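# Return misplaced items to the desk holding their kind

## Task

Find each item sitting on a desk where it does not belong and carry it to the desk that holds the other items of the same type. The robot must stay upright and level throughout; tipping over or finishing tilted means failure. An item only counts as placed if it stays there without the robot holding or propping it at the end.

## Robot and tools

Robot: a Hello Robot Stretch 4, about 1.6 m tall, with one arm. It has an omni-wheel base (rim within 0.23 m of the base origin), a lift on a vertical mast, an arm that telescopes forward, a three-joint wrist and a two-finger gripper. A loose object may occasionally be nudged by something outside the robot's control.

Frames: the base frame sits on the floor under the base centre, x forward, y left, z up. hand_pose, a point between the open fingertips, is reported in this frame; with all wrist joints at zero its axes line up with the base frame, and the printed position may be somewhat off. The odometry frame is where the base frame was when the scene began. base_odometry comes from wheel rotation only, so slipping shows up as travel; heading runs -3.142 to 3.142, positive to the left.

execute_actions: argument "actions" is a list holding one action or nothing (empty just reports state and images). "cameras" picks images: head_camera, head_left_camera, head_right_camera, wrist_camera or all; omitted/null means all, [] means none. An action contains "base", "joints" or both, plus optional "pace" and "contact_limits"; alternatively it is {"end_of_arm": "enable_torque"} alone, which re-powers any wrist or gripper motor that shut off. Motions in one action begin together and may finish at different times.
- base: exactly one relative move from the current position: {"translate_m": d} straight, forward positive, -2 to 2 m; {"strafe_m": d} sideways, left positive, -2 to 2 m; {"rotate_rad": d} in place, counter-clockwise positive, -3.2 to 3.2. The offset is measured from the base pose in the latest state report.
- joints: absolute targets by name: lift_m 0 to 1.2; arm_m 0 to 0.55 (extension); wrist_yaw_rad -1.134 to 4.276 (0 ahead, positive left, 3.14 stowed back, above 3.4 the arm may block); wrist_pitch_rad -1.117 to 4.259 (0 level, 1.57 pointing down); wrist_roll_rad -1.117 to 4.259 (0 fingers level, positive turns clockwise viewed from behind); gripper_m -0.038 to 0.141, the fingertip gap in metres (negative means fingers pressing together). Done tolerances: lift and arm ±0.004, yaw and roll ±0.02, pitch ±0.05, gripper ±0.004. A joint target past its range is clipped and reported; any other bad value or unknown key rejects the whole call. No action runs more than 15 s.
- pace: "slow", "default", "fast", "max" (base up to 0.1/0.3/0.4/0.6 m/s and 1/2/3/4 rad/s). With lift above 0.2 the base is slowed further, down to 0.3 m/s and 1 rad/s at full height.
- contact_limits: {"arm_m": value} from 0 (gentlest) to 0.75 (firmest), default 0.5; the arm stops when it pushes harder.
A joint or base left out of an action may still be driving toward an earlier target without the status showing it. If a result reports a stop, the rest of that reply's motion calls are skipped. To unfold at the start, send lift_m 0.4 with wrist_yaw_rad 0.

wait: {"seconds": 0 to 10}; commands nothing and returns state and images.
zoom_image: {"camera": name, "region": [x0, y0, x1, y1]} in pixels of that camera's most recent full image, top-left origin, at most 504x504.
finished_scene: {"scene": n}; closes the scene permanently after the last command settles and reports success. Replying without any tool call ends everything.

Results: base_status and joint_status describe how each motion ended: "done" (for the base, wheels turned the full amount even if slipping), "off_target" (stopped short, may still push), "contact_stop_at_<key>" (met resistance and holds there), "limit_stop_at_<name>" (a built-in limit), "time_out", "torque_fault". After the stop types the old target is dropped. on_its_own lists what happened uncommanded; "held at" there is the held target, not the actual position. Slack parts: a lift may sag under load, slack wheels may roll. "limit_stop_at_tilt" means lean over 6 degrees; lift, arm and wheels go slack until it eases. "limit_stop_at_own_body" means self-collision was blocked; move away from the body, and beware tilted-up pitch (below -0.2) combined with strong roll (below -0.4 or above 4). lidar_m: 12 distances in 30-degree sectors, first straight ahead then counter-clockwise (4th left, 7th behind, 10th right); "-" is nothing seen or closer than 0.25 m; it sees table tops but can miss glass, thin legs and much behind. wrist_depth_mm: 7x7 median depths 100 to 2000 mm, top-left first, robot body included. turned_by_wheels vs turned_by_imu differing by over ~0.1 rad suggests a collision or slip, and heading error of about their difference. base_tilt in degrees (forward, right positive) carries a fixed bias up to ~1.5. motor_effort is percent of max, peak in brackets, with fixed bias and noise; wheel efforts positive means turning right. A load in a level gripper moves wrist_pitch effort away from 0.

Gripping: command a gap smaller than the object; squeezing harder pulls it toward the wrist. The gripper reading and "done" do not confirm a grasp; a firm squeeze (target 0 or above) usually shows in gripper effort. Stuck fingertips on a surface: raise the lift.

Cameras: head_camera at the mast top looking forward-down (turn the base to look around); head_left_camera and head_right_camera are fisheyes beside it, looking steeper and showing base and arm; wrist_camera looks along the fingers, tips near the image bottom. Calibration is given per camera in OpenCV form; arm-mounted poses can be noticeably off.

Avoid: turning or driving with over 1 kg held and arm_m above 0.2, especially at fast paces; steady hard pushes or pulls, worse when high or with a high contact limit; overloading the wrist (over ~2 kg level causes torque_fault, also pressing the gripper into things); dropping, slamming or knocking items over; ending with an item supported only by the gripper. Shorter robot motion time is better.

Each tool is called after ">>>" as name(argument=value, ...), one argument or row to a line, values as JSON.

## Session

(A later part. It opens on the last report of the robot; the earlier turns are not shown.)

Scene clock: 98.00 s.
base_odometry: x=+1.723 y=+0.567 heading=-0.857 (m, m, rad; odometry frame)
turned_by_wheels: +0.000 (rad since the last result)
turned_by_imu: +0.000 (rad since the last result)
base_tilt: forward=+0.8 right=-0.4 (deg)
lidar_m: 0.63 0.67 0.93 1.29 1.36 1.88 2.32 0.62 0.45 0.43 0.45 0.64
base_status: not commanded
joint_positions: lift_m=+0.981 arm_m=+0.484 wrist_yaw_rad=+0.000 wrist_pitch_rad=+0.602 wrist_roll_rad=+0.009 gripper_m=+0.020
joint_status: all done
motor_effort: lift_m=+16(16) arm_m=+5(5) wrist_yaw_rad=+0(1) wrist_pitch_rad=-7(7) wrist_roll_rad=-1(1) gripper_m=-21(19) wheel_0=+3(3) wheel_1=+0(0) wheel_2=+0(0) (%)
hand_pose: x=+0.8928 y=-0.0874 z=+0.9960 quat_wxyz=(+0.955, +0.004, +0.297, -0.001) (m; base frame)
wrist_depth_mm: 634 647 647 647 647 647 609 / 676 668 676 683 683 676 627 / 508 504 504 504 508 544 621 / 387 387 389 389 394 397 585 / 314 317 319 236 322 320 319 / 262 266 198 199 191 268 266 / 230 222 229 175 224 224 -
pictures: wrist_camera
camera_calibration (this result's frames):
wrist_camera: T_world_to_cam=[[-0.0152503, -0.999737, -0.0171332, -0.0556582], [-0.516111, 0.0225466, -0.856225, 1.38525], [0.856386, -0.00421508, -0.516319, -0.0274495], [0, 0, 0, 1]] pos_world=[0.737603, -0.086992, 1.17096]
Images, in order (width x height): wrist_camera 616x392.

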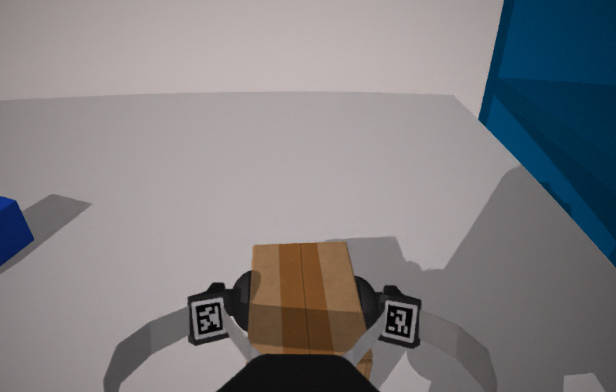

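>>> execute_actions(
  actions=[
    {"joints":{"lift_m":1.06}},
  ],
  cameras=[],
)

>>> execute_actions(
  actions=[
    {"base":{"rotate_rad":1.78},"joints":{"arm_m":0.2}},
  ],
  cameras=[],
)

>>> execute_actions(
  actions=[
    {"base":{"translate_m":0.68},"joints":{"lift_m":0.79,"arm_m":0.45},"pace":"fast"},
  ],
  cameras=["head_camera","wrist_camera"],
)

Scene clock: 106.67 s.
base_odometry: x=+1.723 y=+0.567 heading=-0.857 (m, m, rad; odometry frame)
turned_by_wheels: +0.000 (rad since the last result)
turned_by_imu: +0.000 (rad since the last result)
base_tilt: forward=+0.7 right=-0.4 (deg)
lidar_m: 0.64 0.66 0.91 1.28 1.34 1.89 2.33 0.65 0.46 0.44 0.45 0.64
base_status: not commanded
joint_positions: lift_m=+1.060 arm_m=+0.484 wrist_yaw_rad=+0.000 wrist_pitch_rad=+0.602 wrist_roll_rad=+0.009 gripper_m=+0.020
joint_status: all done
motor_effort: lift_m=+21(21) arm_m=+5(5) wrist_yaw_rad=+0(0) wrist_pitch_rad=-7(7) wrist_roll_rad=-1(1) gripper_m=-20(19) wheel_0=+3(3) wheel_1=-1(0) wheel_2=+0(0) (%)
hand_pose: x=+0.8928 y=-0.0874 z=+1.0745 quat_wxyz=(+0.955, +0.004, +0.297, -0.001) (m; base frame)
wrist_depth_mm: 640 647 647 654 654 640 609 / 691 691 699 707 707 676 654 / 691 683 683 691 699 707 609 / 525 530 535 539 530 597 512 / 427 433 433 236 439 433 878 / 345 362 199 198 190 366 368 / 315 303 314 176 307 304 320
pictures: none
No camera images: the call's "cameras" was empty. Leave "cameras" out to get every camera's image.

Scene clock: 109.20 s.
base_odometry: x=+1.723 y=+0.567 heading=+0.922 (m, m, rad; odometry frame)
turned_by_wheels: +1.779 (rad since the last result)
turned_by_imu: +1.767 (rad since the last result)
base_tilt: forward=+0.7 right=-0.4 (deg)
lidar_m: 1.30 1.51 2.30 1.00 0.53 0.43 0.43 0.50 0.64 0.64 0.72 1.21
base_status: done
joint_positions: lift_m=+1.060 arm_m=+0.201 wrist_yaw_rad=+0.000 wrist_pitch_rad=+0.603 wrist_roll_rad=+0.009 gripper_m=+0.020
joint_status: all done
motor_effort: lift_m=+21(21) arm_m=-5(6) wrist_yaw_rad=+0(1) wrist_pitch_rad=-7(7) wrist_roll_rad=+0(1) gripper_m=-21(20) wheel_0=-3(9) wheel_1=-5(7) wheel_2=-4(12) (%)
hand_pose: x=+0.6094 y=-0.0874 z=+1.0745 quat_wxyz=(+0.955, +0.004, +0.297, -0.001) (m; base frame)
wrist_depth_mm: 1808 1756 1661 1576 1537 1430 1397 / 1921 1756 1708 1661 1618 1576 1499 / 1308 1229 1229 1229 1397 1708 1618 / - - - - 1863 1808 1756 / 1808 1756 1808 236 1863 1863 1863 / 1537 1537 198 198 191 1537 1499 / 1336 1308 1308 176 1308 1308 1336
pictures: none
No camera images: the call's "cameras" was empty. Leave "cameras" out to get every camera's image.

Scene clock: 112.67 s.
base_odometry: x=+2.133 y=+1.108 heading=+0.922 (m, m, rad; odometry frame)
turned_by_wheels: +0.000 (rad since the last result)
turned_by_imu: -0.001 (rad since the last result)
base_tilt: forward=+0.8 right=-0.3 (deg)
lidar_m: 0.63 0.73 1.22 2.13 1.34 1.11 1.09 0.95 0.78 0.80 0.89 0.63
base_status: done
joint_positions: lift_m=+0.790 arm_m=+0.449 wrist_yaw_rad=+0.000 wrist_pitch_rad=+0.603 wrist_roll_rad=+0.009 gripper_m=+0.020
joint_status: all done
motor_effort: lift_m=+16(19) arm_m=+4(6) wrist_yaw_rad=+0(1) wrist_pitch_rad=-8(7) wrist_roll_rad=+0(1) gripper_m=-20(19) wheel_0=+4(11) wheel_1=+4(11) wheel_2=-5(13) (%)
hand_pose: x=+0.8578 y=-0.0874 z=+0.8048 quat_wxyz=(+0.955, +0.004, +0.297, -0.001) (m; base frame)
wrist_depth_mm: 820 788 759 732 699 654 640 / 854 820 798 759 741 699 683 / 597 597 591 597 597 609 715 / 459 462 462 462 466 466 469 / 370 373 377 236 379 379 377 / 309 312 198 199 191 317 314 / 272 262 271 176 265 263 -
pictures: head_camera, wrist_camera
camera_calibration (this result's frames):
wrist_camera: T_world_to_cam=[[-0.0151313, -0.999739, -0.0171302, -0.059541], [-0.516423, 0.0224842, -0.856038, 1.20365], [0.8562, -0.00410653, -0.516629, -0.0957469], [0, 0, 0, 1]] pos_world=[0.702671, -0.0869817, 0.979885]
Images, in order (width x height): head_camera 420x560, wrist_camera 616x392.

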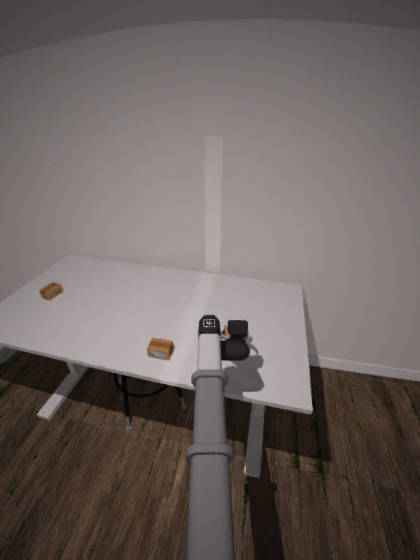

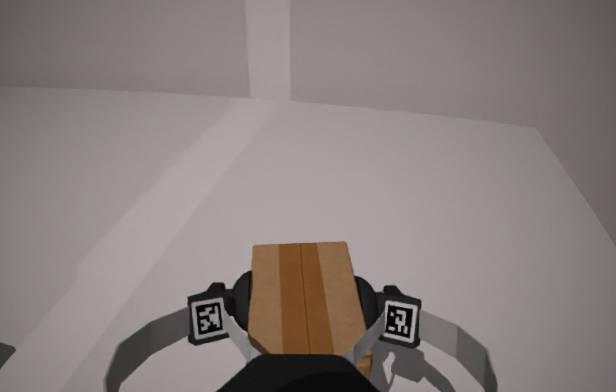

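>>> execute_actions(
  actions=[
    {"joints":{"lift_m":0.753},"pace":"slow"},
  ],
  cameras=[],
)

>>> execute_actions(
  actions=[
    {"joints":{"gripper_m":0.11}},
  ],
  cameras=[],
)

>>> execute_actions(
  actions=[
    {"joints":{"lift_m":0.82,"arm_m":0.3},"pace":"fast"},
  ],
  cameras=["wrist_camera","head_right_camera"],
)

Scene clock: 117.20 s.
base_odometry: x=+2.133 y=+1.108 heading=+0.922 (m, m, rad; odometry frame)
turned_by_wheels: +0.000 (rad since the last result)
turned_by_imu: +0.000 (rad since the last result)
base_tilt: forward=+0.8 right=-0.3 (deg)
lidar_m: 0.64 0.73 1.22 2.15 1.32 1.12 1.10 0.95 0.79 0.78 0.89 0.64
base_status: not commanded
joint_positions: lift_m=+0.753 arm_m=+0.449 wrist_yaw_rad=+0.000 wrist_pitch_rad=+0.603 wrist_roll_rad=+0.009 gripper_m=+0.020
joint_status: all done
motor_effort: lift_m=+16(17) arm_m=+4(4) wrist_yaw_rad=-1(0) wrist_pitch_rad=-8(7) wrist_roll_rad=-1(1) gripper_m=-21(19) wheel_0=+4(4) wheel_1=+4(4) wheel_2=-4(4) (%)
hand_pose: x=+0.8578 y=-0.0874 z=+0.7679 quat_wxyz=(+0.955, +0.004, +0.297, -0.001) (m; base frame)
wrist_depth_mm: 809 788 750 723 691 654 640 / 750 732 723 741 715 691 683 / 512 512 508 504 512 521 530 / 389 392 394 394 397 399 399 / 315 319 320 236 324 324 322 / 265 267 198 199 191 271 270 / 233 224 232 176 228 226 -
pictures: none
No camera images: the call's "cameras" was empty. Leave "cameras" out to get every camera's image.

Scene clock: 118.93 s.
base_odometry: x=+2.133 y=+1.108 heading=+0.922 (m, m, rad; odometry frame)
turned_by_wheels: +0.000 (rad since the last result)
turned_by_imu: +0.000 (rad since the last result)
base_tilt: forward=+0.8 right=-0.4 (deg)
lidar_m: 0.62 0.74 1.22 2.15 1.34 1.11 1.10 0.95 0.80 0.77 0.91 0.62
base_status: not commanded
joint_positions: lift_m=+0.753 arm_m=+0.449 wrist_yaw_rad=+0.000 wrist_pitch_rad=+0.602 wrist_roll_rad=+0.009 gripper_m=+0.110
joint_status: all done
motor_effort: lift_m=+16(16) arm_m=+4(4) wrist_yaw_rad=+0(1) wrist_pitch_rad=-7(7) wrist_roll_rad=-1(0) gripper_m=-2(19) wheel_0=+4(5) wheel_1=+4(4) wheel_2=-5(4) (%)
hand_pose: x=+0.8579 y=-0.0874 z=+0.7680 quat_wxyz=(+0.955, +0.004, +0.297, -0.001) (m; base frame)
wrist_depth_mm: 820 788 759 715 691 661 640 / 750 723 723 741 723 699 683 / 512 508 508 512 508 521 530 / 392 392 397 394 397 399 402 / 317 319 322 250 325 324 322 / 266 259 215 211 216 271 270 / 233 229 234 147 235 231 -
pictures: none
No camera images: the call's "cameras" was empty. Leave "cameras" out to get every camera's image.

Scene clock: 120.23 s.
base_odometry: x=+2.133 y=+1.108 heading=+0.922 (m, m, rad; odometry frame)
turned_by_wheels: +0.000 (rad since the last result)
turned_by_imu: +0.000 (rad since the last result)
base_tilt: forward=+0.8 right=-0.4 (deg)
lidar_m: 0.64 0.73 1.22 2.15 1.33 1.11 1.11 0.96 0.78 0.78 0.89 0.63
base_status: not commanded
joint_positions: lift_m=+0.820 arm_m=+0.301 wrist_yaw_rad=+0.000 wrist_pitch_rad=+0.602 wrist_roll_rad=+0.009 gripper_m=+0.110
joint_status: all done
motor_effort: lift_m=+20(22) arm_m=-4(5) wrist_yaw_rad=+1(1) wrist_pitch_rad=-5(6) wrist_roll_rad=-1(1) gripper_m=+1(1) wheel_0=+5(5) wheel_1=+4(4) wheel_2=-4(4) (%)
hand_pose: x=+0.7095 y=-0.0875 z=+0.8347 quat_wxyz=(+0.955, +0.004, +0.296, -0.001) (m; base frame)
wrist_depth_mm: 991 946 891 866 820 788 750 / 976 976 946 891 866 831 809 / 668 668 661 668 676 683 866 / 512 517 517 517 521 521 931 / 362 415 421 362 424 424 424 / 343 340 334 357 219 353 351 / 304 298 306 147 307 303 310
pictures: head_right_camera, wrist_camera
camera_calibration (this result's frames):
wrist_camera: T_world_to_cam=[[-0.0154604, -0.999734, -0.0171422, -0.0611113], [-0.515759, 0.022661, -0.856434, 1.1525], [0.856594, -0.00439956, -0.515972, 0.0458603], [0, 0, 0, 1]] pos_world=[0.554182, -0.08701, 1.00965]
Images, in order (width x height): head_right_camera 420x672, wrist_camera 616x392.

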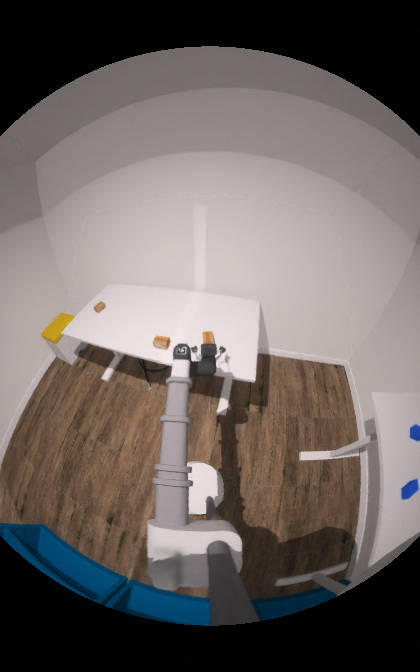

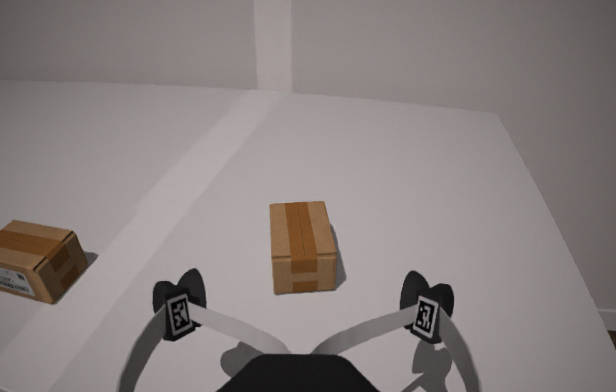

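>>> finished_scene(
  scene=1,
)

The scene is finished: the task was done.


## Next scene

The same job, from a new start.

>>> execute_actions(
  actions=[],
)

Scene clock: 0.00 s.
base_odometry: x=+0.000 y=+0.000 heading=+0.000 (m, m, rad; odometry frame)
turned_by_wheels: +0.000 (rad since the last result)
turned_by_imu: +0.000 (rad since the last result)
base_tilt: forward=+0.7 right=-0.4 (deg)
lidar_m: 0.83 0.85 1.08 1.56 1.47 0.93 0.80 0.81 1.03 1.32 1.31 0.91
base_status: not commanded
joint_positions: lift_m=+0.186 arm_m=+0.000 wrist_yaw_rad=+3.226 wrist_pitch_rad=-0.010 wrist_roll_rad=+0.009 gripper_m=+0.057
joint_status: not commanded
motor_effort: lift_m=+18 arm_m=-1 wrist_yaw_rad=+1 wrist_pitch_rad=-6 wrist_roll_rad=-2 gripper_m=-3 wheel_0=+0 wheel_1=-1 wheel_2=+0 (%)
hand_pose: x=-0.1240 y=+0.0627 z=+0.3673 quat_wxyz=(-0.042, +0.005, +0.005, +0.999) (m; base frame)
wrist_depth_mm: - - 139 991 1042 1078 1078 / - - 137 991 1042 1042 1098 / - 109 135 991 991 1025 1042 / - 118 138 1008 1008 1025 1060 / 189 931 946 991 976 991 1042 / 209 931 209 976 208 991 1025 / 211 891 931 151 946 976 1025
pictures: head_camera, head_left_camera, head_right_camera, wrist_camera
camera_calibration (this result's frames):
wrist_camera: T_world_to_cam=[[-0.081817, 0.996387, -0.0227827, -0.0632348], [-0.067286, -0.0283294, -0.997331, 0.429442], [-0.994373, -0.0800658, 0.0693607, 0.0794835], [0, 0, 0, 1]] pos_world=[0.102758, 0.0815361, 0.421343]
Images, in order (width x height): head_camera 420x560, head_left_camera 420x672, head_right_camera 420x672, wrist_camera 616x392.

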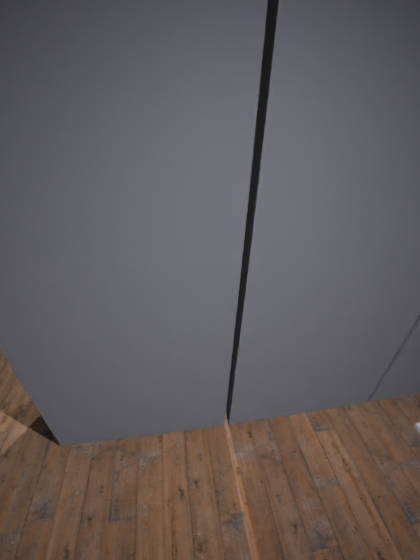

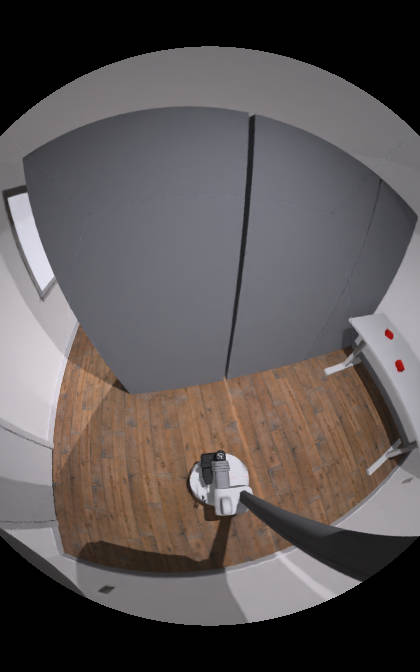

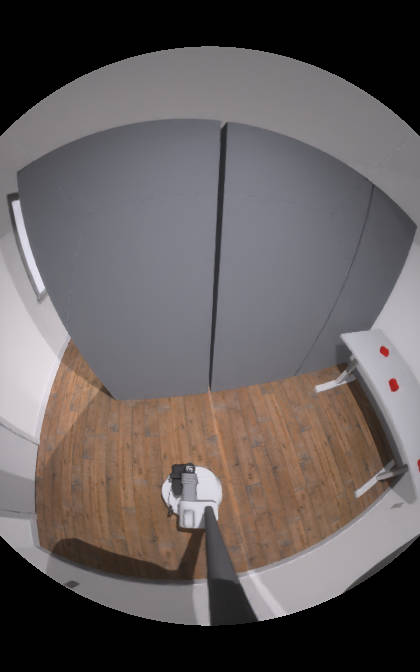

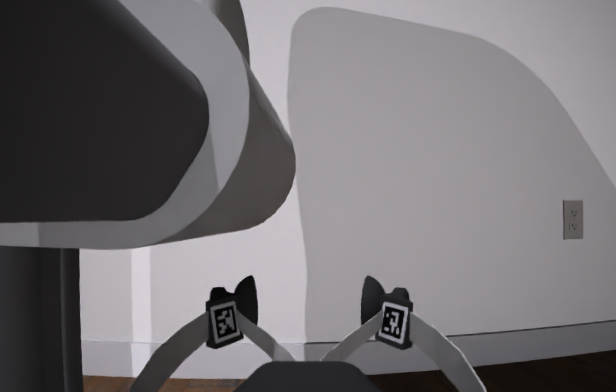

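>>> execute_actions(
  actions=[
    {"base":{"rotate_rad":-1.43},"pace":"max"},
  ],
  cameras=["head_camera"],
)

>>> execute_actions(
  actions=[
    {"base":{"translate_m":-1.15},"pace":"max"},
  ],
  cameras=["head_left_camera"],
)

Scene clock: 5.07 s.
base_odometry: x=+0.000 y=+0.000 heading=-1.430 (m, m, rad; odometry frame)
turned_by_wheels: -1.430 (rad since the last result)
turned_by_imu: -1.420 (rad since the last result)
base_tilt: forward=+0.7 right=-0.4 (deg)
lidar_m: 1.31 1.22 0.88 0.82 0.89 1.67 1.53 1.21 0.82 0.80 0.84 1.20
base_status: done
joint_positions: lift_m=+0.186 arm_m=+0.000 wrist_yaw_rad=+3.226 wrist_pitch_rad=-0.010 wrist_roll_rad=+0.009 gripper_m=+0.057
joint_status: not commanded
motor_effort: lift_m=+18(18) arm_m=-1(1) wrist_yaw_rad=+2(1) wrist_pitch_rad=-6(6) wrist_roll_rad=-1(1) gripper_m=-2(3) wheel_0=+1(8) wheel_1=+1(12) wheel_2=+2(13) (%)
hand_pose: x=-0.1240 y=+0.0628 z=+0.3673 quat_wxyz=(-0.042, +0.005, +0.005, +0.999) (m; base frame)
wrist_depth_mm: - - 138 1756 1808 1708 1708 / - - 136 1661 1756 1708 1708 / - 109 135 1708 1756 1661 1618 / - 118 138 1708 1708 1708 1661 / 188 1537 1708 1661 1708 1661 1618 / 210 1576 209 1661 209 1661 1576 / 210 976 1042 150 1025 991 1025
pictures: head_camera
Images, in order (width x height): head_camera 420x560.

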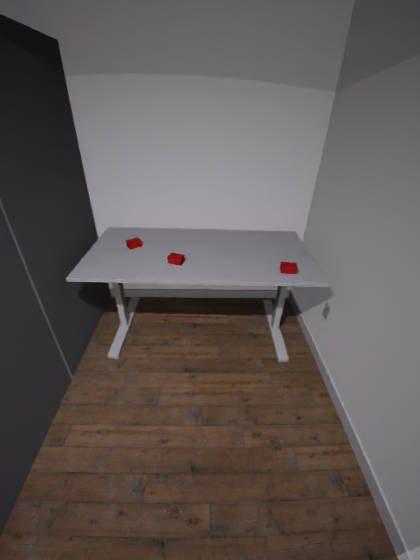

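Scene clock: 8.47 s.
base_odometry: x=-0.161 y=+1.138 heading=-1.430 (m, m, rad; odometry frame)
turned_by_wheels: +0.000 (rad since the last result)
turned_by_imu: +0.001 (rad since the last result)
base_tilt: forward=+0.7 right=-0.4 (deg)
lidar_m: 2.48 1.22 0.98 1.89 0.66 0.43 0.43 0.43 0.62 0.83 0.87 1.19
base_status: done
joint_positions: lift_m=+0.186 arm_m=+0.000 wrist_yaw_rad=+3.226 wrist_pitch_rad=-0.010 wrist_roll_rad=+0.009 gripper_m=+0.057
joint_status: not commanded
motor_effort: lift_m=+18(18) arm_m=-1(1) wrist_yaw_rad=+0(1) wrist_pitch_rad=-7(6) wrist_roll_rad=-1(1) gripper_m=-3(3) wheel_0=-3(12) wheel_1=-3(10) wheel_2=+2(20) (%)
hand_pose: x=-0.1240 y=+0.0627 z=+0.3673 quat_wxyz=(-0.042, +0.005, +0.005, +0.999) (m; base frame)
wrist_depth_mm: - - 138 564 554 559 564 / - - 136 559 559 549 559 / - 108 136 559 554 539 549 / - 118 138 554 549 539 559 / 188 564 554 549 544 535 549 / 209 559 208 549 208 530 544 / 211 559 544 150 539 512 544
pictures: head_left_camera
Images, in order (width x height): head_left_camera 420x672.

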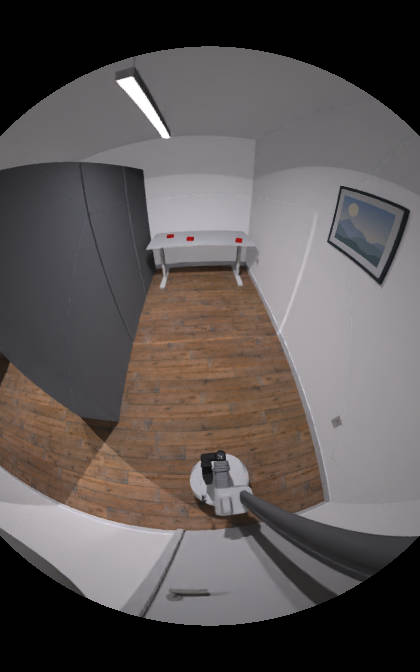

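Path looks clear; strafe through.

>>> execute_actions(
  actions=[
    {"base":{"strafe_m":1.75},"pace":"max"},
  ],
  cameras=["head_left_camera","head_camera"],
)

Scene clock: 14.70 s.
base_odometry: x=+1.571 y=+1.384 heading=-1.430 (m, m, rad; odometry frame)
turned_by_wheels: +0.000 (rad since the last result)
turned_by_imu: +0.002 (rad since the last result)
base_tilt: forward=+0.7 right=-0.4 (deg)
lidar_m: 1.61 1.95 1.40 1.35 0.68 0.44 0.44 0.45 0.67 1.57 0.65 0.61
base_status: done
joint_positions: lift_m=+0.186 arm_m=+0.000 wrist_yaw_rad=+3.226 wrist_pitch_rad=-0.010 wrist_roll_rad=+0.009 gripper_m=+0.057
joint_status: not commanded
motor_effort: lift_m=+18(18) arm_m=-1(1) wrist_yaw_rad=+2(0) wrist_pitch_rad=-6(6) wrist_roll_rad=+0(1) gripper_m=-2(3) wheel_0=-1(22) wheel_1=+0(17) wheel_2=+0(4) (%)
hand_pose: x=-0.1240 y=+0.0627 z=+0.3673 quat_wxyz=(-0.042, +0.005, +0.005, +0.999) (m; base frame)
wrist_depth_mm: - - 139 615 615 591 597 / - - 136 615 603 597 591 / - 109 136 603 591 591 585 / - 118 138 597 591 580 585 / 189 615 609 597 585 569 574 / 209 609 208 585 208 574 569 / 210 615 597 150 574 580 559
pictures: head_camera, head_left_camera
Images, in order (width x height): head_camera 420x560, head_left_camera 420x672.

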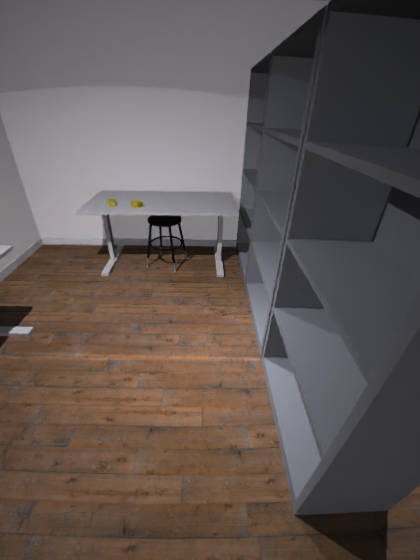

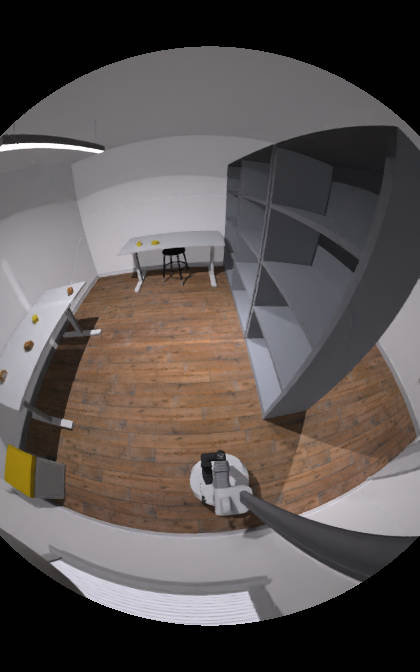

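>>> execute_actions(
  actions=[
    {"base":{"rotate_rad":0.62},"pace":"max"},
  ],
  cameras=[],
)

>>> execute_actions(
  actions=[
    {"base":{"translate_m":1.33},"joints":{"lift_m":0.85,"wrist_yaw_rad":0,"gripper_m":0.13},"pace":"max"},
  ],
  cameras=[],
)

>>> execute_actions(
  actions=[
    {"base":{"rotate_rad":0.95},"joints":{"wrist_pitch_rad":0.6},"pace":"fast"},
  ],
  cameras=["head_camera","wrist_camera"],
)

Scene clock: 22.27 s.
base_odometry: x=+1.571 y=+1.384 heading=-0.810 (m, m, rad; odometry frame)
turned_by_wheels: +0.620 (rad since the last result)
turned_by_imu: +0.615 (rad since the last result)
base_tilt: forward=+0.8 right=-0.4 (deg)
lidar_m: 1.76 1.35 1.36 0.57 0.43 0.41 0.49 0.75 2.58 0.60 0.67 2.45
base_status: done
joint_positions: lift_m=+0.186 arm_m=+0.000 wrist_yaw_rad=+3.226 wrist_pitch_rad=-0.010 wrist_roll_rad=+0.009 gripper_m=+0.057
joint_status: not commanded
motor_effort: lift_m=+18(18) arm_m=-1(1) wrist_yaw_rad=+0(0) wrist_pitch_rad=-5(7) wrist_roll_rad=-1(0) gripper_m=-3(3) wheel_0=-2(4) wheel_1=-1(16) wheel_2=-2(13) (%)
hand_pose: x=-0.1240 y=+0.0627 z=+0.3673 quat_wxyz=(-0.042, +0.005, +0.005, +0.999) (m; base frame)
wrist_depth_mm: - - 139 699 580 504 445 / - - 136 691 585 492 449 / - 109 135 654 569 492 442 / - 119 138 668 574 496 442 / 189 1008 809 676 574 484 439 / 208 1118 209 676 209 488 442 / 211 976 788 151 544 462 439
pictures: none
No camera images: the call's "cameras" was empty. Leave "cameras" out to get every camera's image.

Scene clock: 25.97 s.
base_odometry: x=+2.488 y=+0.421 heading=-0.810 (m, m, rad; odometry frame)
turned_by_wheels: +0.000 (rad since the last result)
turned_by_imu: -0.001 (rad since the last result)
base_tilt: forward=+0.8 right=-0.4 (deg)
lidar_m: 0.79 0.60 0.54 0.61 0.92 1.53 1.64 1.19 1.14 1.27 1.36 1.33
base_status: done
joint_positions: lift_m=+0.850 arm_m=+0.000 wrist_yaw_rad=+0.000 wrist_pitch_rad=-0.010 wrist_roll_rad=+0.009 gripper_m=+0.130
joint_status: all done
motor_effort: lift_m=+19(22) arm_m=-1(1) wrist_yaw_rad=-1(6) wrist_pitch_rad=-6(6) wrist_roll_rad=-1(0) gripper_m=-1(3) wheel_0=+2(8) wheel_1=+3(9) wheel_2=+0(22) (%)
hand_pose: x=+0.4593 y=-0.0874 z=+1.0309 quat_wxyz=(+1.000, +0.005, -0.005, +0.000) (m; base frame)
wrist_depth_mm: 1160 1397 1756 - - 1756 1618 / 1138 1366 1756 - - 1708 1661 / 1182 1366 1808 - - 1808 1618 / 1138 1397 1708 - - 1756 1661 / 1138 1430 1708 - - 1756 1576 / 1138 1281 1708 - 1983 1138 1308 / 891 1255 1618 146 1983 1397 960
pictures: none
No camera images: the call's "cameras" was empty. Leave "cameras" out to get every camera's image.

Scene clock: 27.60 s.
base_odometry: x=+2.488 y=+0.421 heading=+0.139 (m, m, rad; odometry frame)
turned_by_wheels: +0.949 (rad since the last result)
turned_by_imu: +0.943 (rad since the last result)
base_tilt: forward=+0.8 right=-0.3 (deg)
lidar_m: 0.57 0.60 0.84 1.51 1.61 1.27 1.17 1.19 1.41 1.32 0.84 0.61
base_status: done
joint_positions: lift_m=+0.850 arm_m=+0.000 wrist_yaw_rad=+0.000 wrist_pitch_rad=+0.602 wrist_roll_rad=+0.009 gripper_m=+0.130
joint_status: all done
motor_effort: lift_m=+19(19) arm_m=-1(1) wrist_yaw_rad=+0(1) wrist_pitch_rad=-4(3) wrist_roll_rad=-1(1) gripper_m=-1(1) wheel_0=-4(9) wheel_1=-2(8) wheel_2=-4(10) (%)
hand_pose: x=+0.4087 y=-0.0874 z=+0.8649 quat_wxyz=(+0.955, +0.004, +0.296, -0.001) (m; base frame)
wrist_depth_mm: 1025 1025 1060 1042 1060 1078 1042 / 1078 1078 1078 1078 1118 1098 1118 / 768 778 759 759 768 759 778 / 585 591 591 585 580 591 525 / 473 473 480 477 477 492 492 / 1160 1229 1336 1308 1308 1229 1281 / 1118 1118 1138 146 1118 1078 1098
pictures: head_camera, wrist_camera
camera_calibration (this result's frames):
wrist_camera: T_world_to_cam=[[-0.0151296, -0.999739, -0.0171365, -0.06531], [-0.515477, 0.0224841, -0.856608, 1.02319], [0.85677, -0.0041267, -0.515683, 0.318775], [0, 0, 0, 1]] pos_world=[0.253329, -0.086983, 1.03974]
Images, in order (width x height): head_camera 420x560, wrist_camera 616x392.

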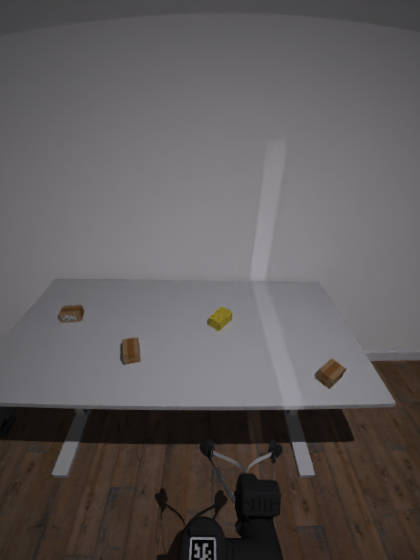

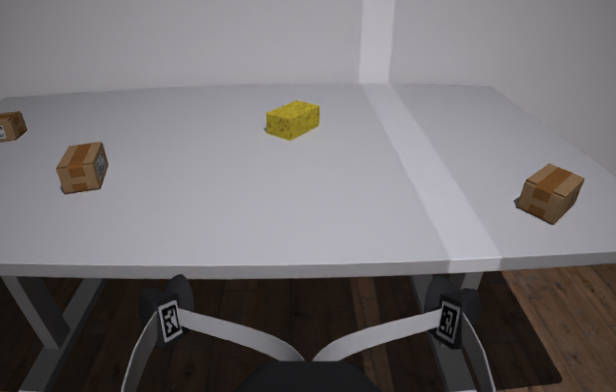

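>>> execute_actions(
  actions=[
    {"base":{"strafe_m":0.155},"joints":{"wrist_yaw_rad":-0.65,"arm_m":0.45},"pace":"fast"},
  ],
  cameras=[],
)

>>> execute_actions(
  actions=[
    {"base":{"translate_m":0.2},"joints":{"lift_m":0.81},"pace":"fast"},
  ],
  cameras=["head_camera","wrist_camera"],
)

Scene clock: 35.80 s.
base_odometry: x=+2.467 y=+0.574 heading=+0.139 (m, m, rad; odometry frame)
turned_by_wheels: +0.000 (rad since the last result)
turned_by_imu: +0.000 (rad since the last result)
base_tilt: forward=+0.7 right=-0.4 (deg)
lidar_m: 0.58 0.59 0.83 1.38 1.44 1.26 1.16 1.22 1.58 1.48 0.83 0.59
base_status: done
joint_positions: lift_m=+0.850 arm_m=+0.449 wrist_yaw_rad=-0.650 wrist_pitch_rad=+0.602 wrist_roll_rad=+0.009 gripper_m=+0.130
joint_status: all done
motor_effort: lift_m=+19(19) arm_m=+5(5) wrist_yaw_rad=+0(4) wrist_pitch_rad=-5(5) wrist_roll_rad=-1(0) gripper_m=+1(0) wheel_0=+1(16) wheel_1=+0(13) wheel_2=+0(4) (%)
hand_pose: x=+0.7566 y=-0.2135 z=+0.8649 quat_wxyz=(+0.905, +0.099, +0.279, -0.306) (m; base frame)
wrist_depth_mm: 591 654 750 891 1078 1366 1756 / 609 691 809 946 1205 1537 1863 / 647 707 750 768 759 1537 - / 585 585 591 585 585 585 580 / 469 455 445 477 480 477 442 / 389 379 399 399 394 377 392 / 343 336 342 146 338 334 343
pictures: none
No camera images: the call's "cameras" was empty. Leave "cameras" out to get every camera's image.

Scene clock: 37.63 s.
base_odometry: x=+2.664 y=+0.602 heading=+0.140 (m, m, rad; odometry frame)
turned_by_wheels: +0.000 (rad since the last result)
turned_by_imu: +0.000 (rad since the last result)
base_tilt: forward=+0.8 right=-0.3 (deg)
lidar_m: 0.36 0.40 0.53 1.39 1.46 1.45 1.35 1.42 1.56 1.49 0.53 0.38
base_status: done
joint_positions: lift_m=+0.810 arm_m=+0.449 wrist_yaw_rad=-0.650 wrist_pitch_rad=+0.602 wrist_roll_rad=+0.009 gripper_m=+0.130
joint_status: all done
motor_effort: lift_m=+16(18) arm_m=+5(5) wrist_yaw_rad=+1(0) wrist_pitch_rad=-5(5) wrist_roll_rad=+0(0) gripper_m=+0(1) wheel_0=+3(6) wheel_1=+4(11) wheel_2=-3(16) (%)
hand_pose: x=+0.7566 y=-0.2135 z=+0.8251 quat_wxyz=(+0.905, +0.099, +0.279, -0.306) (m; base frame)
wrist_depth_mm: 430 473 554 654 809 1042 1336 / 445 508 591 707 842 1138 1537 / 473 539 621 668 661 676 1756 / 488 512 508 508 517 508 517 / 410 413 413 413 415 413 413 / 340 330 291 310 351 329 340 / 298 293 289 146 297 293 300
pictures: head_camera, wrist_camera
camera_calibration (this result's frames):
wrist_camera: T_world_to_cam=[[-0.617108, -0.786692, -0.0171299, 0.314091], [-0.396833, 0.329941, -0.856541, 1.14711], [0.679485, -0.521781, -0.515795, 0.0233801], [0, 0, 0, 1]] pos_world=[0.633155, -0.119188, 0.99999]
Images, in order (width x height): head_camera 420x560, wrist_camera 616x392.

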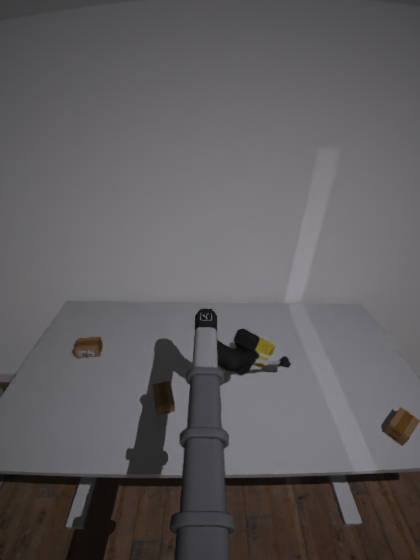

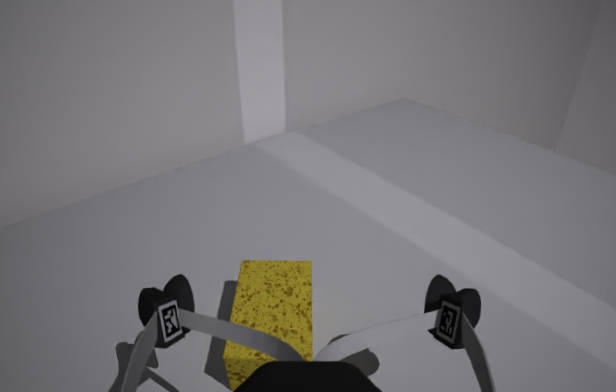

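>>> execute_actions(
  actions=[
    {"joints":{"lift_m":0.746,"arm_m":0.497}},
  ],
  cameras=["wrist_camera"],
)

>>> execute_actions(
  actions=[
    {"joints":{"gripper_m":0.02}},
  ],
  cameras=["wrist_camera"],
)

Scene clock: 44.87 s.
base_odometry: x=+2.664 y=+0.602 heading=+0.140 (m, m, rad; odometry frame)
turned_by_wheels: +0.000 (rad since the last result)
turned_by_imu: +0.000 (rad since the last result)
base_tilt: forward=+0.7 right=-0.3 (deg)
lidar_m: 0.36 0.38 0.52 1.39 1.45 1.45 1.36 1.40 1.57 1.48 0.56 0.41
base_status: not commanded
joint_positions: lift_m=+0.746 arm_m=+0.496 wrist_yaw_rad=-0.650 wrist_pitch_rad=+0.602 wrist_roll_rad=+0.009 gripper_m=+0.130
joint_status: all done
motor_effort: lift_m=+15(17) arm_m=+5(6) wrist_yaw_rad=+0(2) wrist_pitch_rad=-5(5) wrist_roll_rad=-1(1) gripper_m=+0(1) wheel_0=+3(3) wheel_1=+4(4) wheel_2=-3(3) (%)
hand_pose: x=+0.8035 y=-0.2135 z=+0.7611 quat_wxyz=(+0.905, +0.099, +0.279, -0.306) (m; base frame)
wrist_depth_mm: 397 433 508 603 723 917 1255 / 407 466 539 634 715 960 1397 / 430 484 508 508 504 512 521 / 392 392 392 392 392 392 392 / 315 317 317 250 319 315 317 / 262 253 258 210 257 254 260 / 229 224 229 146 229 224 -
pictures: wrist_camera
camera_calibration (this result's frames):
wrist_camera: T_world_to_cam=[[-0.617063, -0.786727, -0.0171298, 0.341941], [-0.396852, 0.329918, -0.856541, 1.11098], [0.679515, -0.521742, -0.515795, -0.0415335], [0, 0, 0, 1]] pos_world=[0.680115, -0.119187, 0.93603]
Images, in order (width x height): wrist_camera 616x392.

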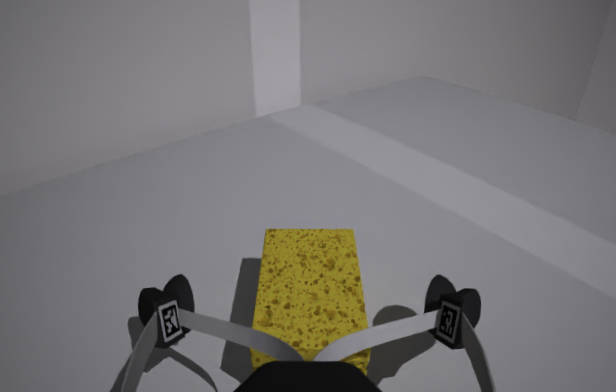

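Scene clock: 46.87 s.
base_odometry: x=+2.664 y=+0.602 heading=+0.140 (m, m, rad; odometry frame)
turned_by_wheels: +0.000 (rad since the last result)
turned_by_imu: +0.000 (rad since the last result)
base_tilt: forward=+0.8 right=-0.3 (deg)
lidar_m: 0.37 0.39 0.53 1.40 1.43 1.45 1.37 1.42 1.58 1.47 0.54 0.39
base_status: not commanded
joint_positions: lift_m=+0.746 arm_m=+0.496 wrist_yaw_rad=-0.650 wrist_pitch_rad=+0.602 wrist_roll_rad=+0.009 gripper_m=+0.020
joint_status: all done
motor_effort: lift_m=+15(15) arm_m=+5(5) wrist_yaw_rad=+2(1) wrist_pitch_rad=-5(4) wrist_roll_rad=-1(1) gripper_m=-20(16) wheel_0=+4(4) wheel_1=+4(4) wheel_2=-4(3) (%)
hand_pose: x=+0.8035 y=-0.2135 z=+0.7611 quat_wxyz=(+0.905, +0.099, +0.279, -0.306) (m; base frame)
wrist_depth_mm: 389 436 504 609 723 931 1205 / 410 462 544 634 732 960 1499 / 433 477 504 508 504 512 525 / 394 392 394 389 392 389 392 / 314 315 319 240 317 317 314 / 260 265 200 202 200 265 260 / 228 219 221 178 221 220 -
pictures: wrist_camera
camera_calibration (this result's frames):
wrist_camera: T_world_to_cam=[[-0.617064, -0.786727, -0.0171298, 0.341941], [-0.396852, 0.329918, -0.856541, 1.11098], [0.679515, -0.521742, -0.515795, -0.0415335], [0, 0, 0, 1]] pos_world=[0.680115, -0.119187, 0.93603]
Images, in order (width x height): wrist_camera 616x392.

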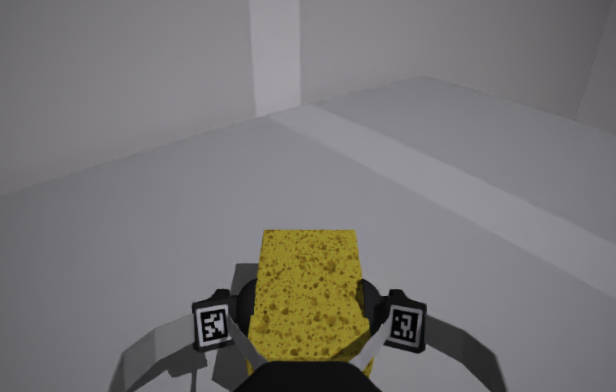

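>>> execute_actions(
  actions=[
    {"joints":{"lift_m":0.84}},
  ],
  cameras=[],
)

>>> execute_actions(
  actions=[
    {"base":{"rotate_rad":-1.87},"joints":{"wrist_yaw_rad":0,"arm_m":0.3,"lift_m":0.87}},
  ],
  cameras=["head_camera","wrist_camera"],
)

Scene clock: 52.30 s.
base_odometry: x=+2.664 y=+0.602 heading=+0.140 (m, m, rad; odometry frame)
turned_by_wheels: +0.000 (rad since the last result)
turned_by_imu: +0.000 (rad since the last result)
base_tilt: forward=+0.7 right=-0.4 (deg)
lidar_m: 0.36 0.38 0.55 1.38 1.43 1.43 1.37 1.41 1.59 1.46 0.56 0.39
base_status: not commanded
joint_positions: lift_m=+0.840 arm_m=+0.496 wrist_yaw_rad=-0.650 wrist_pitch_rad=+0.602 wrist_roll_rad=+0.009 gripper_m=+0.020
joint_status: all done
motor_effort: lift_m=+20(22) arm_m=+5(5) wrist_yaw_rad=-1(1) wrist_pitch_rad=-5(5) wrist_roll_rad=+0(1) gripper_m=-21(21) wheel_0=+3(3) wheel_1=+4(4) wheel_2=-3(4) (%)
hand_pose: x=+0.8035 y=-0.2135 z=+0.8547 quat_wxyz=(+0.905, +0.099, +0.279, -0.306) (m; base frame)
wrist_depth_mm: 394 439 508 603 723 917 1229 / 410 466 535 647 798 1060 1430 / 430 500 591 683 741 1008 1661 / 459 525 564 564 564 564 559 / 455 455 462 239 455 455 455 / 375 382 201 201 199 384 379 / 330 315 320 179 319 317 329
pictures: none
No camera images: the call's "cameras" was empty. Leave "cameras" out to get every camera's image.

Scene clock: 54.53 s.
base_odometry: x=+2.664 y=+0.602 heading=-1.729 (m, m, rad; odometry frame)
turned_by_wheels: -1.869 (rad since the last result)
turned_by_imu: -1.857 (rad since the last result)
base_tilt: forward=+0.8 right=-0.3 (deg)
lidar_m: 1.49 0.87 0.41 0.36 0.34 0.44 0.75 1.39 1.57 1.37 1.36 1.56
base_status: done
joint_positions: lift_m=+0.870 arm_m=+0.301 wrist_yaw_rad=+0.000 wrist_pitch_rad=+0.602 wrist_roll_rad=+0.009 gripper_m=+0.020
joint_status: all done
motor_effort: lift_m=+20(22) arm_m=-5(6) wrist_yaw_rad=+0(5) wrist_pitch_rad=-5(5) wrist_roll_rad=-1(0) gripper_m=-20(20) wheel_0=+3(13) wheel_1=+4(14) wheel_2=+4(12) (%)
hand_pose: x=+0.7096 y=-0.0875 z=+0.8847 quat_wxyz=(+0.955, +0.004, +0.296, -0.001) (m; base frame)
wrist_depth_mm: 1499 1576 1661 1808 1921 1921 1138 / 1255 1182 1160 1281 1397 1708 1205 / 1618 1756 1921 - - - 1281 / 1808 1863 1983 1863 1921 1756 1464 / 1537 1499 1618 240 1576 1499 1499 / 1308 1336 200 202 200 1308 1229 / 1182 1118 1118 179 1118 1078 1160
pictures: head_camera, wrist_camera
camera_calibration (this result's frames):
wrist_camera: T_world_to_cam=[[-0.0153702, -0.999735, -0.0171259, -0.0603135], [-0.515691, 0.0226002, -0.856477, 1.19533], [0.856637, -0.0043326, -0.515902, 0.0714705], [0, 0, 0, 1]] pos_world=[0.554269, -0.0870025, 1.05961]
Images, in order (width x height): head_camera 420x560, wrist_camera 616x392.

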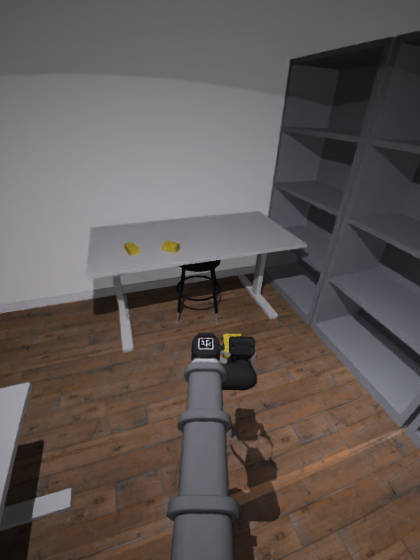

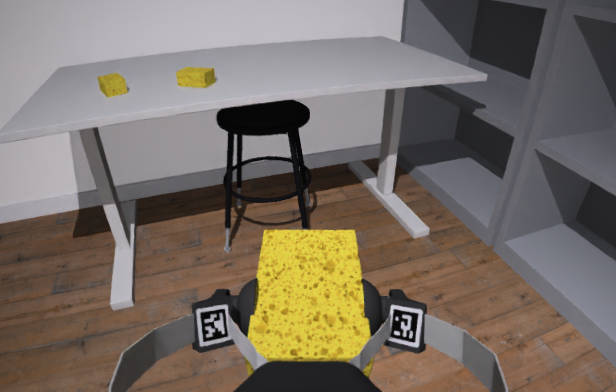

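Desk height about 0.75.

>>> execute_actions(
  actions=[
    {"base":{"translate_m":0.88},"joints":{"lift_m":0.83,"arm_m":0.5},"pace":"fast"},
  ],
  cameras=["head_camera","wrist_camera"],
)

Scene clock: 61.17 s.
base_odometry: x=+2.526 y=-0.267 heading=-1.729 (m, m, rad; odometry frame)
turned_by_wheels: +0.000 (rad since the last result)
turned_by_imu: -0.001 (rad since the last result)
base_tilt: forward=+0.7 right=-0.4 (deg)
lidar_m: 0.68 0.67 0.75 1.44 0.63 0.74 1.25 2.18 1.33 1.08 1.08 0.83
base_status: done
joint_positions: lift_m=+0.830 arm_m=+0.499 wrist_yaw_rad=+0.000 wrist_pitch_rad=+0.602 wrist_roll_rad=+0.009 gripper_m=+0.020
joint_status: all done
motor_effort: lift_m=+16(17) arm_m=+5(7) wrist_yaw_rad=+0(1) wrist_pitch_rad=-5(6) wrist_roll_rad=+0(0) gripper_m=-19(19) wheel_0=+2(15) wheel_1=+4(10) wheel_2=-2(15) (%)
hand_pose: x=+0.9079 y=-0.0874 z=+0.8451 quat_wxyz=(+0.955, +0.004, +0.296, -0.001) (m; base frame)
wrist_depth_mm: 654 668 741 788 854 931 960 / 691 732 809 854 931 976 1042 / 715 715 707 707 707 715 904 / 549 544 544 544 544 539 544 / 442 442 442 240 445 436 433 / 366 370 200 201 200 368 364 / 320 303 309 178 307 306 320
pictures: head_camera, wrist_camera
camera_calibration (this result's frames):
wrist_camera: T_world_to_cam=[[-0.0151081, -0.999739, -0.0171253, -0.0581202], [-0.515739, 0.0224647, -0.856451, 1.26366], [0.856613, -0.00410723, -0.515943, -0.118816], [0, 0, 0, 1]] pos_world=[0.752619, -0.0869808, 1.01997]
Images, in order (width x height): head_camera 420x560, wrist_camera 616x392.

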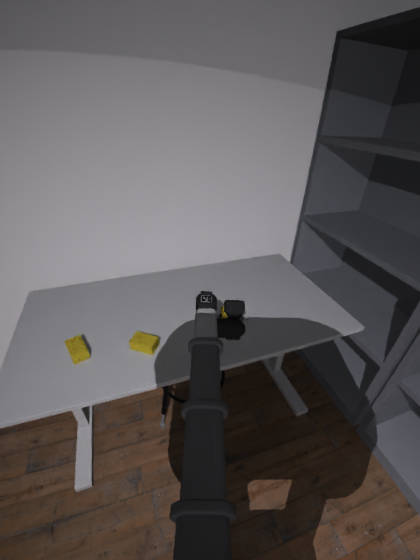

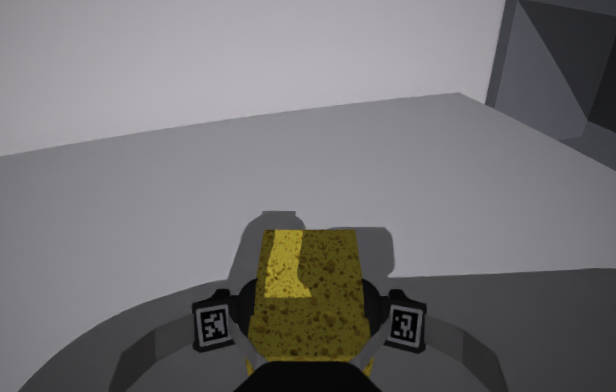

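>>> execute_actions(
  actions=[
    {"joints":{"lift_m":0.75},"pace":"slow"},
  ],
  cameras=[],
)

>>> execute_actions(
  actions=[
    {"joints":{"gripper_m":0.11}},
  ],
  cameras=[],
)

>>> execute_actions(
  actions=[
    {"joints":{"lift_m":0.82,"arm_m":0.35},"pace":"fast"},
  ],
  cameras=["wrist_camera","head_left_camera"],
)

Scene clock: 68.07 s.
base_odometry: x=+2.526 y=-0.267 heading=-1.729 (m, m, rad; odometry frame)
turned_by_wheels: +0.000 (rad since the last result)
turned_by_imu: +0.000 (rad since the last result)
base_tilt: forward=+0.7 right=-0.4 (deg)
lidar_m: 0.67 0.64 0.76 1.44 0.62 0.71 1.22 2.20 1.33 1.08 1.05 0.79
base_status: not commanded
joint_positions: lift_m=+0.750 arm_m=+0.499 wrist_yaw_rad=+0.000 wrist_pitch_rad=+0.602 wrist_roll_rad=+0.009 gripper_m=+0.020
joint_status: all done
motor_effort: lift_m=+15(15) arm_m=+5(5) wrist_yaw_rad=+0(0) wrist_pitch_rad=-6(5) wrist_roll_rad=-1(0) gripper_m=-21(21) wheel_0=+2(2) wheel_1=+4(4) wheel_2=-2(2) (%)
hand_pose: x=+0.9079 y=-0.0874 z=+0.7651 quat_wxyz=(+0.955, +0.004, +0.296, -0.001) (m; base frame)
wrist_depth_mm: 647 683 741 798 854 917 946 / 683 715 750 741 750 759 991 / 530 525 517 517 517 517 521 / 399 399 397 397 397 394 394 / 320 322 322 240 320 320 315 / 266 268 200 203 199 267 267 / 233 223 224 178 224 222 -
pictures: none
No camera images: the call's "cameras" was empty. Leave "cameras" out to get every camera's image.

Scene clock: 69.80 s.
base_odometry: x=+2.526 y=-0.267 heading=-1.729 (m, m, rad; odometry frame)
turned_by_wheels: +0.000 (rad since the last result)
turned_by_imu: +0.000 (rad since the last result)
base_tilt: forward=+0.7 right=-0.4 (deg)
lidar_m: 0.66 0.66 0.79 1.43 0.65 0.74 1.24 2.20 1.31 1.08 1.08 0.85
base_status: not commanded
joint_positions: lift_m=+0.750 arm_m=+0.499 wrist_yaw_rad=+0.000 wrist_pitch_rad=+0.602 wrist_roll_rad=+0.009 gripper_m=+0.110
joint_status: all done
motor_effort: lift_m=+15(15) arm_m=+5(5) wrist_yaw_rad=+1(0) wrist_pitch_rad=-5(5) wrist_roll_rad=+0(1) gripper_m=-1(21) wheel_0=+2(2) wheel_1=+4(4) wheel_2=-2(2) (%)
hand_pose: x=+0.9079 y=-0.0874 z=+0.7651 quat_wxyz=(+0.955, +0.004, +0.296, -0.001) (m; base frame)
wrist_depth_mm: 654 691 741 809 854 904 946 / 676 715 741 741 732 768 1008 / 530 521 517 517 521 521 521 / 399 397 397 397 397 394 392 / 320 322 324 256 322 319 317 / 265 266 212 215 211 259 263 / 233 229 231 149 231 227 -
pictures: none
No camera images: the call's "cameras" was empty. Leave "cameras" out to get every camera's image.

Scene clock: 71.10 s.
base_odometry: x=+2.526 y=-0.267 heading=-1.729 (m, m, rad; odometry frame)
turned_by_wheels: +0.000 (rad since the last result)
turned_by_imu: +0.000 (rad since the last result)
base_tilt: forward=+0.8 right=-0.4 (deg)
lidar_m: 0.69 0.66 0.79 1.42 0.65 0.73 1.27 2.19 1.32 1.07 1.08 0.82
base_status: not commanded
joint_positions: lift_m=+0.820 arm_m=+0.351 wrist_yaw_rad=+0.000 wrist_pitch_rad=+0.602 wrist_roll_rad=+0.009 gripper_m=+0.110
joint_status: all done
motor_effort: lift_m=+20(20) arm_m=-4(6) wrist_yaw_rad=+0(0) wrist_pitch_rad=-5(5) wrist_roll_rad=+0(0) gripper_m=+0(2) wheel_0=+2(2) wheel_1=+3(4) wheel_2=-2(2) (%)
hand_pose: x=+0.7595 y=-0.0875 z=+0.8347 quat_wxyz=(+0.955, +0.004, +0.296, -0.001) (m; base frame)
wrist_depth_mm: 759 798 866 931 1025 1078 1160 / 809 854 904 946 991 1118 1229 / 707 683 683 683 691 676 683 / 525 525 525 525 525 525 530 / 421 427 427 375 424 424 415 / 351 355 218 359 226 353 1060 / 309 303 309 149 317 1025 1042
pictures: head_left_camera, wrist_camera
camera_calibration (this result's frames):
wrist_camera: T_world_to_cam=[[-0.0154383, -0.999734, -0.0171254, -0.0603668], [-0.515718, 0.0226351, -0.856459, 1.17827], [0.856619, -0.00439042, -0.515931, 0.00294236], [0, 0, 0, 1]] pos_world=[0.604202, -0.087008, 1.00962]
Images, in order (width x height): head_left_camera 420x672, wrist_camera 616x392.

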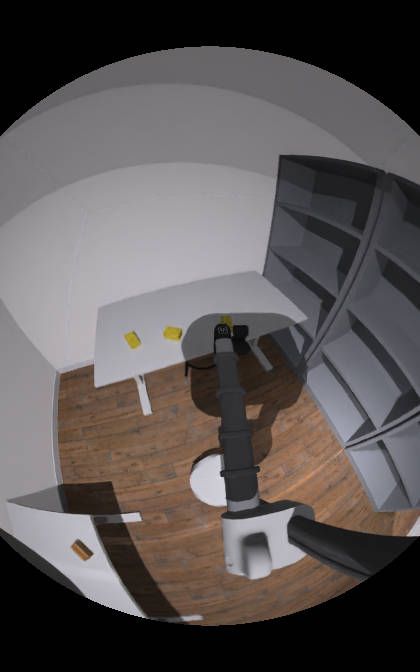

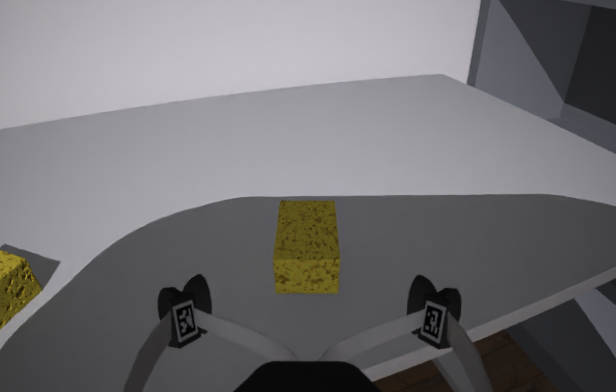

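>>> finished_scene(
  scene=2,
)

The scene is finished: the task was done.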